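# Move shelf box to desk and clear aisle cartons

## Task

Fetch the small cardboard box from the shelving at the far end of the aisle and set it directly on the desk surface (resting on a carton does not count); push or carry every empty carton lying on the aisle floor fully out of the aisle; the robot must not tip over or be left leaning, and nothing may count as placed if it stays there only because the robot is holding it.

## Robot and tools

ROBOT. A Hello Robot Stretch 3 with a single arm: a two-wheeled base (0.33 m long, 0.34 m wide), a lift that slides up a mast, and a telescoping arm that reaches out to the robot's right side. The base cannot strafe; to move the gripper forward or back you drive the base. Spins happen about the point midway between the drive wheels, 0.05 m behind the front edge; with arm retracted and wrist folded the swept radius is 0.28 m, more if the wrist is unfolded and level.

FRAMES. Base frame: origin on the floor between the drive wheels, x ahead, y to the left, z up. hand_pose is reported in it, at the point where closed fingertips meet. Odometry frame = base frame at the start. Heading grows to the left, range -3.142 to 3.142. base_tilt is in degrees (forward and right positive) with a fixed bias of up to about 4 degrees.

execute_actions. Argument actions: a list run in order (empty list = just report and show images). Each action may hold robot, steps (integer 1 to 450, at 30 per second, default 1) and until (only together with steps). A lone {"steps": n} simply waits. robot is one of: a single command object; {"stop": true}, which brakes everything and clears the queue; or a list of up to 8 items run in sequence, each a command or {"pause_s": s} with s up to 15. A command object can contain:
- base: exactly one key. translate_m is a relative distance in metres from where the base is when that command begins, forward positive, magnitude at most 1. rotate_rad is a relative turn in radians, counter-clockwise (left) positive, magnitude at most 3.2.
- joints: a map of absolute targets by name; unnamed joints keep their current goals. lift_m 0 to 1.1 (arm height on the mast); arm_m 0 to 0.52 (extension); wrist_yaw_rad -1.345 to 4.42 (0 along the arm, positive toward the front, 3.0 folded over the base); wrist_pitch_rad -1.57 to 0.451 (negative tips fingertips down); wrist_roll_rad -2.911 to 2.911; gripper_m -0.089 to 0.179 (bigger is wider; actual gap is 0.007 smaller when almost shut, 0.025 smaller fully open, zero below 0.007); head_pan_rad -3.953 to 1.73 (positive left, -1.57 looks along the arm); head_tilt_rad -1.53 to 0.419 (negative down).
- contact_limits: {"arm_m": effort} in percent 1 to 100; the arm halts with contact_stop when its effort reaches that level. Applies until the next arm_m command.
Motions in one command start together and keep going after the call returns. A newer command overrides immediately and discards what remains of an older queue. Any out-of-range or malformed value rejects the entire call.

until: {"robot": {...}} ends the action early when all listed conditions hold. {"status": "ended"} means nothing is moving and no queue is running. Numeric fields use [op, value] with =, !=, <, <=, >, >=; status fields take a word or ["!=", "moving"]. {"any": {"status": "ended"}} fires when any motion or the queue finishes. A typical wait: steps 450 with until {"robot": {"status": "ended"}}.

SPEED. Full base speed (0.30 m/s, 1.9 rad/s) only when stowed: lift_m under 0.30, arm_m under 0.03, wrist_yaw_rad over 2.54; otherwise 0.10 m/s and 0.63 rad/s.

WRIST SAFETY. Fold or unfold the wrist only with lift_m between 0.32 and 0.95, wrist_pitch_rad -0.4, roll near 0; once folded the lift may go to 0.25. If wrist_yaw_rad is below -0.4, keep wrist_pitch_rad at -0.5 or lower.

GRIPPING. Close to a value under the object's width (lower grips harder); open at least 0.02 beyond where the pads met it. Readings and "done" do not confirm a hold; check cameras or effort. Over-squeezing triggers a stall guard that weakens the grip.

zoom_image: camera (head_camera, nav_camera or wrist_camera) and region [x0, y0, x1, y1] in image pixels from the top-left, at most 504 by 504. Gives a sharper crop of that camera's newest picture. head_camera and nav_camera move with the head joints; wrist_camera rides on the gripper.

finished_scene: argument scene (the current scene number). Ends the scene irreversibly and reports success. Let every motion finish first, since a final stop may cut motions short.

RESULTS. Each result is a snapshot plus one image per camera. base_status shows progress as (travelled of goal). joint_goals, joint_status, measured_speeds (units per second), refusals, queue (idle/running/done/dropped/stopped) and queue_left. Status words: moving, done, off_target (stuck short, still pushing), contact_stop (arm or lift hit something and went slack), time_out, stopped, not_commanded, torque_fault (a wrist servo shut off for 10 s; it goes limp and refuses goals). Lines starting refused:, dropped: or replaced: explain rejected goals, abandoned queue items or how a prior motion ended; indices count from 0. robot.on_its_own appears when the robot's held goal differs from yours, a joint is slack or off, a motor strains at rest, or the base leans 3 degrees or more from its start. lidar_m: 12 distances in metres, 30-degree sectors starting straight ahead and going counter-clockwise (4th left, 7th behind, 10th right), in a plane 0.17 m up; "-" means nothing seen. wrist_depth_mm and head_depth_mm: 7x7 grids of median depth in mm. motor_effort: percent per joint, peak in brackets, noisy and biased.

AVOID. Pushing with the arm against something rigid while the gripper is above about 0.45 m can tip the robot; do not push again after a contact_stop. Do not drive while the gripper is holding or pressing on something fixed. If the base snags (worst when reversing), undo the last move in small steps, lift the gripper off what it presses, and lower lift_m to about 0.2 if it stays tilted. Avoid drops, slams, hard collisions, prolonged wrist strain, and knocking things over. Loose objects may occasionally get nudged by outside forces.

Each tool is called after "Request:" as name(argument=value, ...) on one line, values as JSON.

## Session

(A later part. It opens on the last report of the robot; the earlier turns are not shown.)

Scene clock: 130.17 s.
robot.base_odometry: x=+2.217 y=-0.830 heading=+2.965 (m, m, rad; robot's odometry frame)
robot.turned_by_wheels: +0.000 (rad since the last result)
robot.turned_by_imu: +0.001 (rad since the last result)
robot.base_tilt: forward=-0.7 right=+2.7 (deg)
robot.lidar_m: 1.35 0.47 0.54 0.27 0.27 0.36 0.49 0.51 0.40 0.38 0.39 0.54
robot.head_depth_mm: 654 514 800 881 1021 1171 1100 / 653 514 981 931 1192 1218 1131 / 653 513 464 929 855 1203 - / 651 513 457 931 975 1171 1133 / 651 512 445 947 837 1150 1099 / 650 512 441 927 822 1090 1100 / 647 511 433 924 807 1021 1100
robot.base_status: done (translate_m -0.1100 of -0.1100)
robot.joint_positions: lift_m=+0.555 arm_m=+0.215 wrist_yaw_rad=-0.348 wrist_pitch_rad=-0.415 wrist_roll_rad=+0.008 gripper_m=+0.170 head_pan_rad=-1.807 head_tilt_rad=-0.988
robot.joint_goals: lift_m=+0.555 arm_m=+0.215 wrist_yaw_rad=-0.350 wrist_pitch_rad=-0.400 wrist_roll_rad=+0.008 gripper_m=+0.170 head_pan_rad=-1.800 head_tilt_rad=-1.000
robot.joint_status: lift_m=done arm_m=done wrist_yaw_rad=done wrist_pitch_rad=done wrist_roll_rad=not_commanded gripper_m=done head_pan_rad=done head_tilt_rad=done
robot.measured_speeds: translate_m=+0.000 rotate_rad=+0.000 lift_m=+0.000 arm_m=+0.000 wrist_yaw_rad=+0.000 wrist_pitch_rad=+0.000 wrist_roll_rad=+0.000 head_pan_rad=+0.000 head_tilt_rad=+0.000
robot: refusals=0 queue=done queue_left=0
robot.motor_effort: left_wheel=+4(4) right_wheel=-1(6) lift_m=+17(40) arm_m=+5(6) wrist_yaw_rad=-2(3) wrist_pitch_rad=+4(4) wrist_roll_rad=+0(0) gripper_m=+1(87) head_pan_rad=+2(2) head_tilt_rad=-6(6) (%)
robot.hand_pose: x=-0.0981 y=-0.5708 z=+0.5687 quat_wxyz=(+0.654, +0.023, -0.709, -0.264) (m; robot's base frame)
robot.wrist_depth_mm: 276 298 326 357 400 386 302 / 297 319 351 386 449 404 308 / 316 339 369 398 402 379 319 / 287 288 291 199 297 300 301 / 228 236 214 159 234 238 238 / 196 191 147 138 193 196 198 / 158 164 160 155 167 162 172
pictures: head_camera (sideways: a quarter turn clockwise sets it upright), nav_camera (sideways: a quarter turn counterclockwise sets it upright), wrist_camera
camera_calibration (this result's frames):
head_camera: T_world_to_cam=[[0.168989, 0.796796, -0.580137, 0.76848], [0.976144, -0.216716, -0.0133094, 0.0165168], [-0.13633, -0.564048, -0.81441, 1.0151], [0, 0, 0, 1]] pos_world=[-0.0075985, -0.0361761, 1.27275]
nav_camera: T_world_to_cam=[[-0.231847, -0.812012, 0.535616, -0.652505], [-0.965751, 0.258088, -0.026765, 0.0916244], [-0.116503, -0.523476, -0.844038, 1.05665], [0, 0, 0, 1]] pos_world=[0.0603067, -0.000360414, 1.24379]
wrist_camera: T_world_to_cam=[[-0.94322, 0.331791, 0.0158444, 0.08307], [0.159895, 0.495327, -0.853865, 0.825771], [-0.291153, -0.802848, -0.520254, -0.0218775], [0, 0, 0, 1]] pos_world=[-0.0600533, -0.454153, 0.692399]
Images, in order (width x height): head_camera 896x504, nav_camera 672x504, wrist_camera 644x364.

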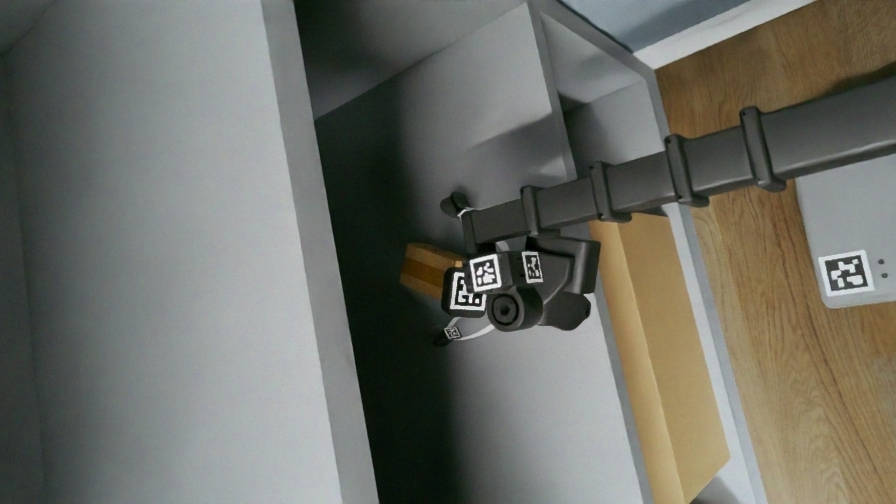

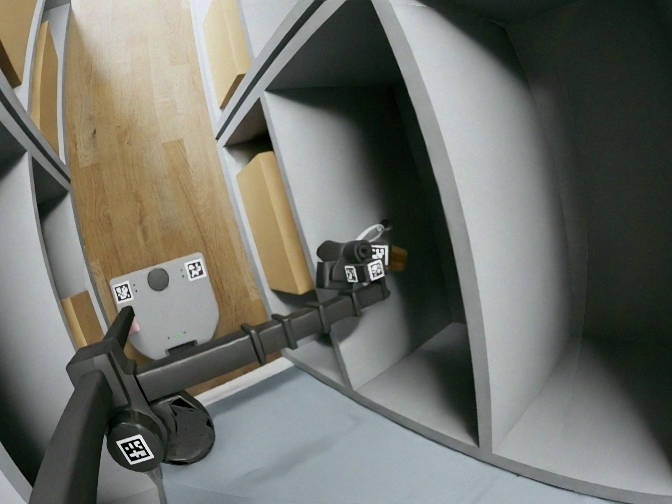

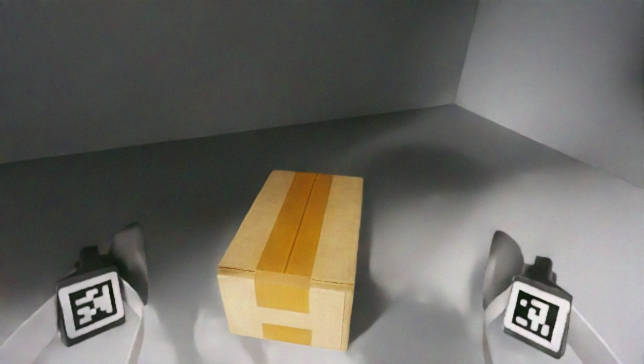

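Request:
execute_actions(actions=[{"robot":[{"joints":{"arm_m":0.23}},{"joints":{"gripper_m":0.03}},{"joints":{"lift_m":0.6}},{"joints":{"arm_m":0.0}},{"joints":{"wrist_yaw_rad":2.65,"head_pan_rad":0,"head_tilt_rad":-0.6},"base":{"rotate_rad":-0.03}},{"joints":{"lift_m":0.285},"base":{"translate_m":1}}],"steps":450,"until":{"robot":{"status":"ended"}}},{"steps":200,"until":{"robot":{"status":"ended"}}}])

Scene clock: 150.43 s.
robot.base_odometry: x=+1.238 y=-0.625 heading=+2.935 (m, m, rad; robot's odometry frame)
robot.turned_by_wheels: -0.030 (rad since the last result)
robot.turned_by_imu: -0.017 (rad since the last result)
robot.base_tilt: forward=-0.7 right=+2.7 (deg)
robot.lidar_m: 2.82 0.48 0.46 0.34 0.34 0.45 1.06 0.48 0.33 0.31 0.50 0.45
robot.head_depth_mm: 2798 3069 3301 2541 1887 1499 1258 / 2783 3049 3289 2522 1881 1497 1255 / 2755 2913 3292 2524 1877 1493 1252 / 2763 3032 3253 2486 1867 1492 1254 / 2745 3035 3229 2467 1863 1491 1249 / 2744 3009 3221 2470 1846 1491 1245 / 2706 2851 3179 2439 1851 1488 1242
robot.base_status: done (translate_m +1.0000 of +1.0000)
robot.joint_positions: lift_m=+0.285 arm_m=+0.003 wrist_yaw_rad=+2.648 wrist_pitch_rad=-0.422 wrist_roll_rad=+0.008 gripper_m=+0.031 head_pan_rad=-0.007 head_tilt_rad=-0.605
robot.joint_goals: lift_m=+0.285 arm_m=+0.000 wrist_yaw_rad=+2.650 wrist_pitch_rad=-0.400 wrist_roll_rad=+0.008 gripper_m=+0.030 head_pan_rad=+0.000 head_tilt_rad=-0.600
robot.joint_status: lift_m=done arm_m=done wrist_yaw_rad=done wrist_pitch_rad=done wrist_roll_rad=not_commanded gripper_m=done head_pan_rad=done head_tilt_rad=done
robot.measured_speeds: translate_m=+0.000 rotate_rad=+0.000 lift_m=+0.000 arm_m=+0.000 wrist_yaw_rad=+0.000 wrist_pitch_rad=+0.000 wrist_roll_rad=+0.000 head_pan_rad=+0.000 head_tilt_rad=+0.000
robot: refusals=0 queue=done queue_left=0
robot.motor_effort: left_wheel=+2(12) right_wheel=-1(5) lift_m=+17(42) arm_m=-5(6) wrist_yaw_rad=+2(6) wrist_pitch_rad=+6(6) wrist_roll_rad=+0(0) gripper_m=-16(98) head_pan_rad=+2(25) head_tilt_rad=+3(29) (%)
robot.hand_pose: x=+0.0849 y=+0.0496 z=+0.2972 quat_wxyz=(+0.313, +0.709, -0.026, +0.632) (m; robot's base frame)
robot.wrist_depth_mm: 587 686 749 535 - - - / 323 723 808 575 - - - / 319 749 836 628 - - - / 345 607 653 610 800 819 817 / 376 470 507 163 634 625 645 / - 436 132 132 - 532 536 / - - 136 133 434 458 459
pictures: head_camera (sideways: a quarter turn clockwise sets it upright), nav_camera (sideways: a quarter turn counterclockwise sets it upright), wrist_camera
camera_calibration (this result's frames):
head_camera: T_world_to_cam=[[-0.538671, -0.0181191, -0.842322, 1.11449], [-0.00417228, 0.999814, -0.0188387, 0.0297035], [0.842506, -0.00663348, -0.538646, 0.650457], [0, 0, 0, 1]] pos_world=[0.052453, -0.00518958, 1.28968]
nav_camera: T_world_to_cam=[[0.582249, -0.0397491, 0.812039, -1.01768], [-0.0204192, -0.999204, -0.0342698, 0.0956436], [0.812754, 0.00337239, -0.582597, 0.710969], [0, 0, 0, 1]] pos_world=[0.0166544, 0.0527178, 1.24388]
wrist_camera: T_world_to_cam=[[0.884889, -0.465535, 0.0157886, -0.0614983], [-0.232957, -0.471647, -0.850459, 0.337687], [0.403365, 0.748883, -0.525805, 0.253982], [0, 0, 0, 1]] pos_world=[0.0306381, -0.0595635, 0.421705]
Images, in order (width x height): head_camera 896x504, nav_camera 672x504, wrist_camera 644x364.

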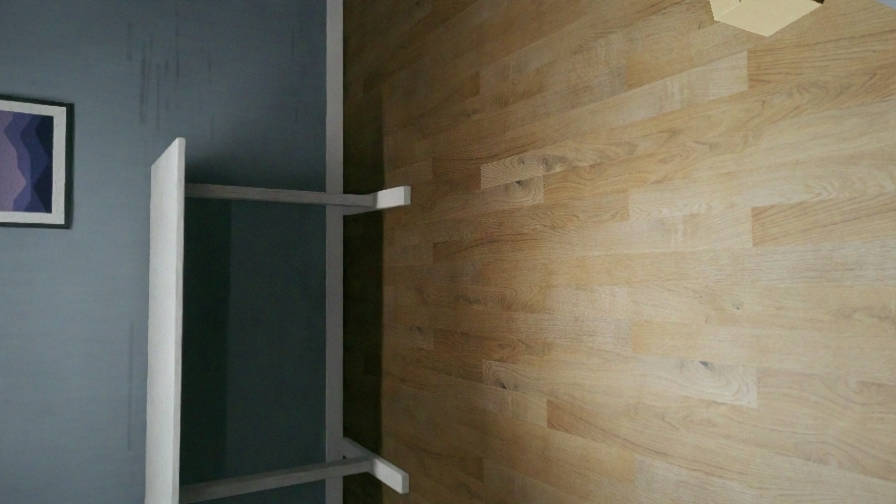

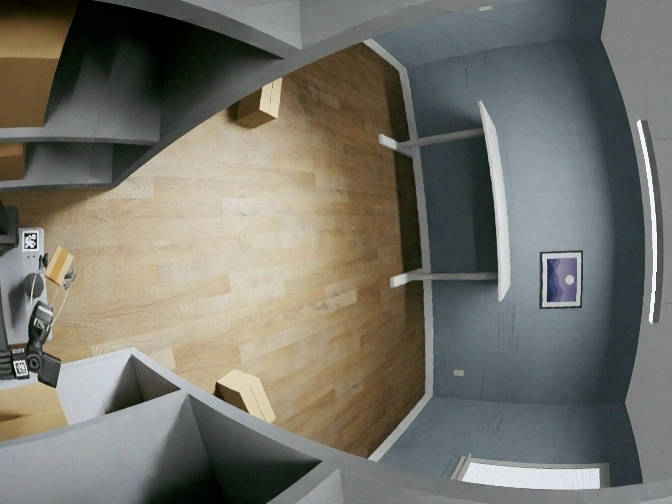

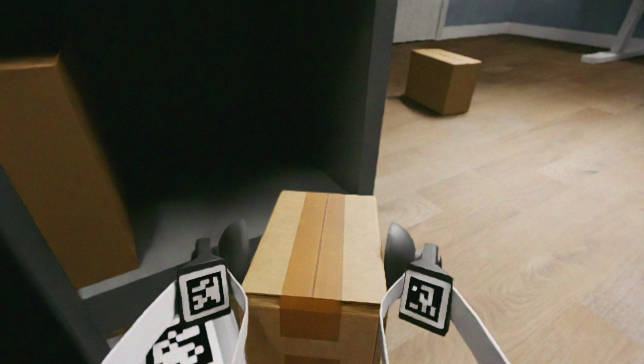

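This desk is taller (~0.9), edge about 2.4 m away.

Request:
execute_actions(actions=[{"robot":[{"base":{"rotate_rad":0.08}},{"base":{"translate_m":1}},{"base":{"translate_m":0.9}},{"base":{"rotate_rad":1.53},"joints":{"head_pan_rad":-1.57,"head_tilt_rad":-0.6}},{"joints":{"lift_m":0.4}},{"joints":{"wrist_yaw_rad":0,"lift_m":1.0}},{"joints":{"arm_m":0.3}}],"steps":450,"until":{"robot":{"status":"ended"}}},{"steps":400,"until":{"robot":{"status":"ended"}}}])

Scene clock: 178.93 s.
robot.base_odometry: x=-0.647 y=-0.385 heading=-1.738 (m, m, rad; robot's odometry frame)
robot.turned_by_wheels: +1.610 (rad since the last result)
robot.turned_by_imu: +1.641 (rad since the last result)
robot.base_tilt: forward=-0.7 right=+2.7 (deg)
robot.lidar_m: 1.83 1.10 1.00 1.56 1.27 1.99 1.92 1.96 0.98 1.37 1.20 1.92
robot.head_depth_mm: 1110 1216 - 639 1648 1355 1235 / 1126 1203 - 652 1718 1501 1256 / 1128 1218 - 665 1731 1495 1253 / 1132 1244 990 663 1724 1498 1250 / 1138 1249 987 694 1743 1494 1246 / 1142 1254 980 691 1738 1485 1250 / 1144 1255 973 687 1736 1484 1246
robot.base_status: done (rotate_rad +1.5299 of +1.5300)
robot.joint_positions: lift_m=+1.000 arm_m=+0.300 wrist_yaw_rad=+0.002 wrist_pitch_rad=-0.422 wrist_roll_rad=+0.008 gripper_m=+0.031 head_pan_rad=-1.563 head_tilt_rad=-0.605
robot.joint_goals: lift_m=+1.000 arm_m=+0.300 wrist_yaw_rad=+0.000 wrist_pitch_rad=-0.400 wrist_roll_rad=+0.008 gripper_m=+0.030 head_pan_rad=-1.570 head_tilt_rad=-0.600
robot.joint_status: lift_m=done arm_m=done wrist_yaw_rad=done wrist_pitch_rad=done wrist_roll_rad=not_commanded gripper_m=done head_pan_rad=done head_tilt_rad=done
robot.measured_speeds: translate_m=+0.000 rotate_rad=+0.000 lift_m=+0.000 arm_m=+0.000 wrist_yaw_rad=+0.000 wrist_pitch_rad=+0.000 wrist_roll_rad=+0.000 head_pan_rad=+0.000 head_tilt_rad=+0.000
robot: refusals=0 queue=done queue_left=0
robot.motor_effort: left_wheel=-2(11) right_wheel=+3(12) lift_m=+38(35) arm_m=+6(7) wrist_yaw_rad=-1(4) wrist_pitch_rad=+6(6) wrist_roll_rad=+0(0) gripper_m=-15(17) head_pan_rad=-2(24) head_tilt_rad=+4(3) (%)
robot.hand_pose: x=-0.0211 y=-0.6685 z=+1.0113 quat_wxyz=(+0.689, +0.148, -0.694, -0.148) (m; robot's base frame)
robot.wrist_depth_mm: 749 754 775 752 751 749 752 / 672 673 683 686 698 723 808 / 440 440 450 459 461 459 473 / 330 332 338 339 342 343 350 / 265 268 269 164 274 275 277 / 220 222 132 132 139 228 228 / 191 190 181 133 188 195 196
pictures: head_camera (sideways: a quarter turn clockwise sets it upright), nav_camera (sideways: a quarter turn counterclockwise sets it upright), wrist_camera
camera_calibration (this result's frames):
head_camera: T_world_to_cam=[[-0.0260046, 0.538226, -0.842399, 1.11146], [0.999646, 0.0188105, -0.0188403, 0.0235823], [0.00570559, -0.84259, -0.538525, 0.655404], [0, 0, 0, 1]] pos_world=[0.00158981, -0.0464258, 1.28969]
nav_camera: T_world_to_cam=[[-0.0312192, -0.582651, 0.812122, -1.01405], [-0.999396, 0.00577959, -0.0342718, 0.101618], [0.0152747, -0.812702, -0.58248, 0.715681], [0, 0, 0, 1]] pos_world=[0.0589668, -0.00978962, 1.24389]
wrist_camera: T_world_to_cam=[[-0.999809, -0.0115615, 0.0157849, -0.0495535], [-0.0195059, 0.525751, -0.850415, 1.25279], [0.00153311, -0.85056, -0.525875, 0.132342], [0, 0, 0, 1]] pos_world=[-0.0253101, -0.546663, 1.13577]
Images, in order (width x height): head_camera 896x504, nav_camera 672x504, wrist_camera 644x364.

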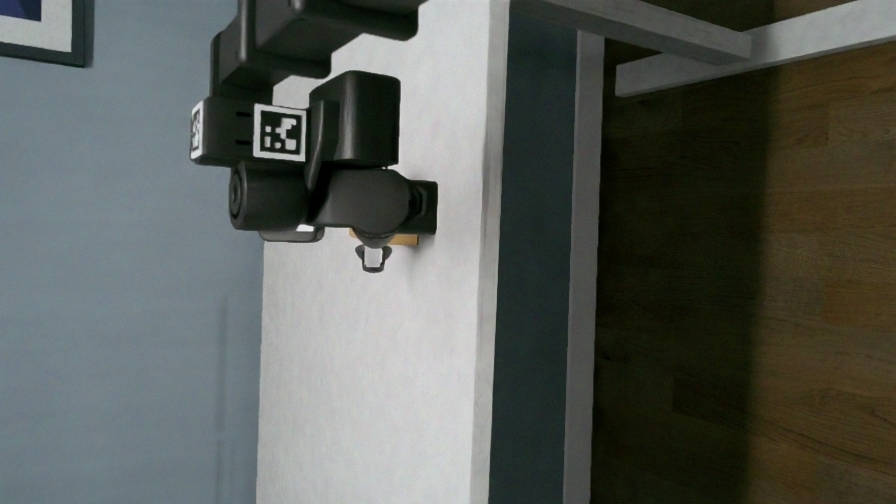

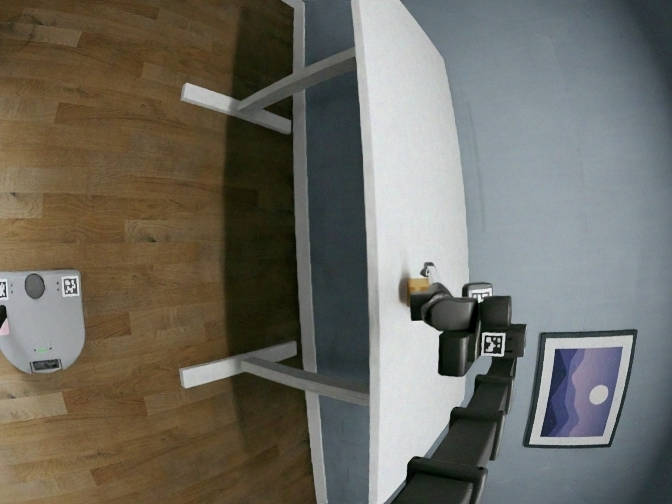

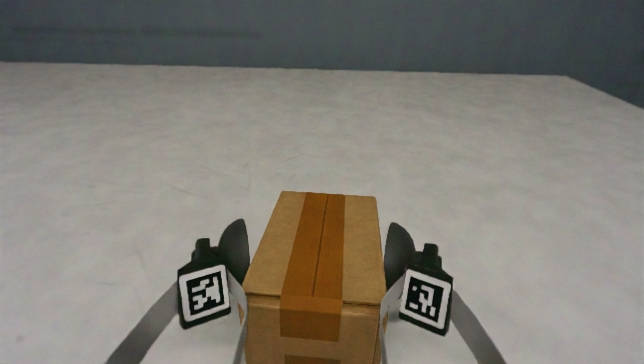

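Request:
execute_actions(actions=[{"robot":[{"joints":{"lift_m":0.974,"arm_m":0.33}},{"joints":{"gripper_m":0.13}},{"joints":{"arm_m":0.22}}],"steps":450,"until":{"robot":{"status":"ended"}}}])

Scene clock: 186.90 s.
robot.base_odometry: x=-0.647 y=-0.385 heading=-1.738 (m, m, rad; robot's odometry frame)
robot.turned_by_wheels: +0.000 (rad since the last result)
robot.turned_by_imu: +0.002 (rad since the last result)
robot.base_tilt: forward=-0.6 right=+2.7 (deg)
robot.lidar_m: 1.83 1.09 1.00 1.56 1.27 2.00 1.92 1.95 0.97 1.36 1.20 1.92
robot.head_depth_mm: 1103 1232 1173 629 1668 1355 1232 / 1129 1241 - - 1706 1503 1255 / 1132 1237 1163 - 1733 1506 1248 / 1133 1247 1064 695 1737 1493 1248 / 1139 1249 981 694 1741 1492 1247 / 1141 1253 978 691 1736 1488 1244 / 1146 1254 975 688 1731 1488 1245
robot.base_status: done (rotate_rad +1.5299 of +1.5300)
robot.joint_positions: lift_m=+0.974 arm_m=+0.220 wrist_yaw_rad=+0.002 wrist_pitch_rad=-0.419 wrist_roll_rad=+0.008 gripper_m=+0.130 head_pan_rad=-1.563 head_tilt_rad=-0.605
robot.joint_goals: lift_m=+0.974 arm_m=+0.220 wrist_yaw_rad=+0.000 wrist_pitch_rad=-0.400 wrist_roll_rad=+0.008 gripper_m=+0.130 head_pan_rad=-1.570 head_tilt_rad=-0.600
robot.joint_status: lift_m=done arm_m=done wrist_yaw_rad=done wrist_pitch_rad=done wrist_roll_rad=not_commanded gripper_m=done head_pan_rad=done head_tilt_rad=done
robot.measured_speeds: translate_m=+0.000 rotate_rad=+0.000 lift_m=+0.000 arm_m=+0.000 wrist_yaw_rad=+0.000 wrist_pitch_rad=+0.000 wrist_roll_rad=+0.000 head_pan_rad=+0.000 head_tilt_rad=+0.000
robot: refusals=0 queue=done queue_left=0
robot.motor_effort: left_wheel=-2(2) right_wheel=+3(3) lift_m=+17(38) arm_m=-5(5) wrist_yaw_rad=-2(2) wrist_pitch_rad=+5(6) wrist_roll_rad=+0(0) gripper_m=+1(88) head_pan_rad=-2(2) head_tilt_rad=+3(3) (%)
robot.hand_pose: x=-0.0211 y=-0.5896 z=+0.9868 quat_wxyz=(+0.689, +0.147, -0.694, -0.148) (m; robot's base frame)
robot.wrist_depth_mm: 825 828 827 843 833 827 836 / 576 583 592 606 627 634 724 / 382 388 389 271 402 405 416 / 288 290 291 224 298 301 303 / 228 240 234 236 237 240 239 / 192 - 194 196 195 201 199 / 168 160 166 168 168 164 170
pictures: head_camera (sideways: a quarter turn clockwise sets it upright), nav_camera (sideways: a quarter turn counterclockwise sets it upright), wrist_camera
camera_calibration (this result's frames):
head_camera: T_world_to_cam=[[-0.0260045, 0.538226, -0.842399, 1.11146], [0.999646, 0.0188103, -0.0188403, 0.0235823], [0.00570539, -0.842591, -0.538525, 0.655404], [0, 0, 0, 1]] pos_world=[0.0015898, -0.0464258, 1.28969]
nav_camera: T_world_to_cam=[[-0.0312193, -0.582651, 0.812123, -1.01405], [-0.999396, 0.00577982, -0.0342718, 0.101618], [0.0152746, -0.812702, -0.58248, 0.715681], [0, 0, 0, 1]] pos_world=[0.0589668, -0.00978963, 1.24389]
wrist_camera: T_world_to_cam=[[-0.999809, -0.0115167, 0.0158086, -0.0482518], [-0.0194988, 0.523679, -0.851693, 1.19049], [0.00153003, -0.851838, -0.523803, 0.183804], [0, 0, 0, 1]] pos_world=[-0.0253107, -0.467417, 1.11097]
Images, in order (width x height): head_camera 896x504, nav_camera 672x504, wrist_camera 644x364.

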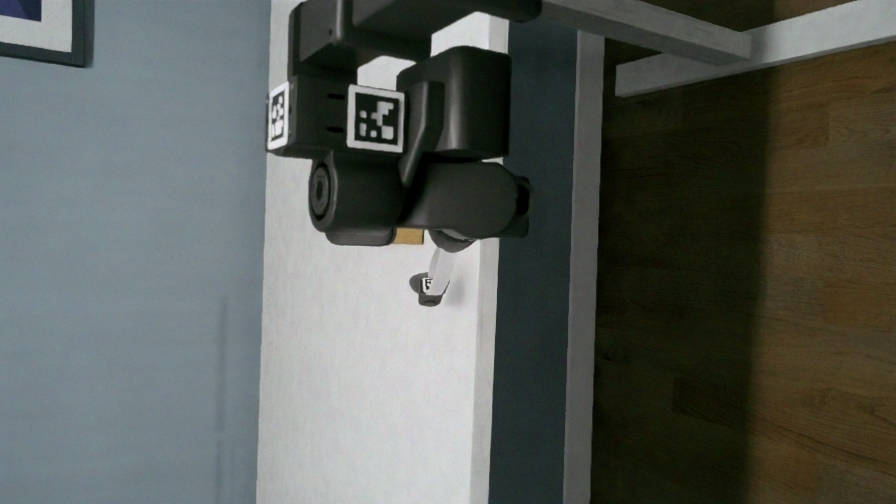

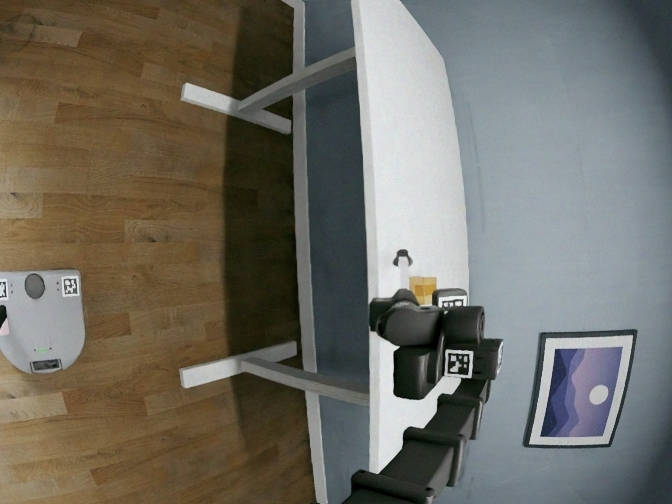

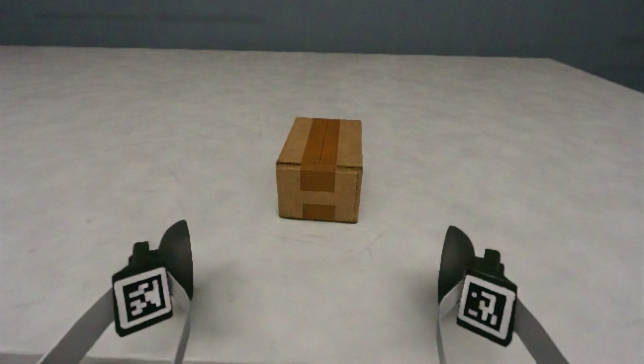

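Request:
finished_scene(scene=2)

The scene is finished: the task was done.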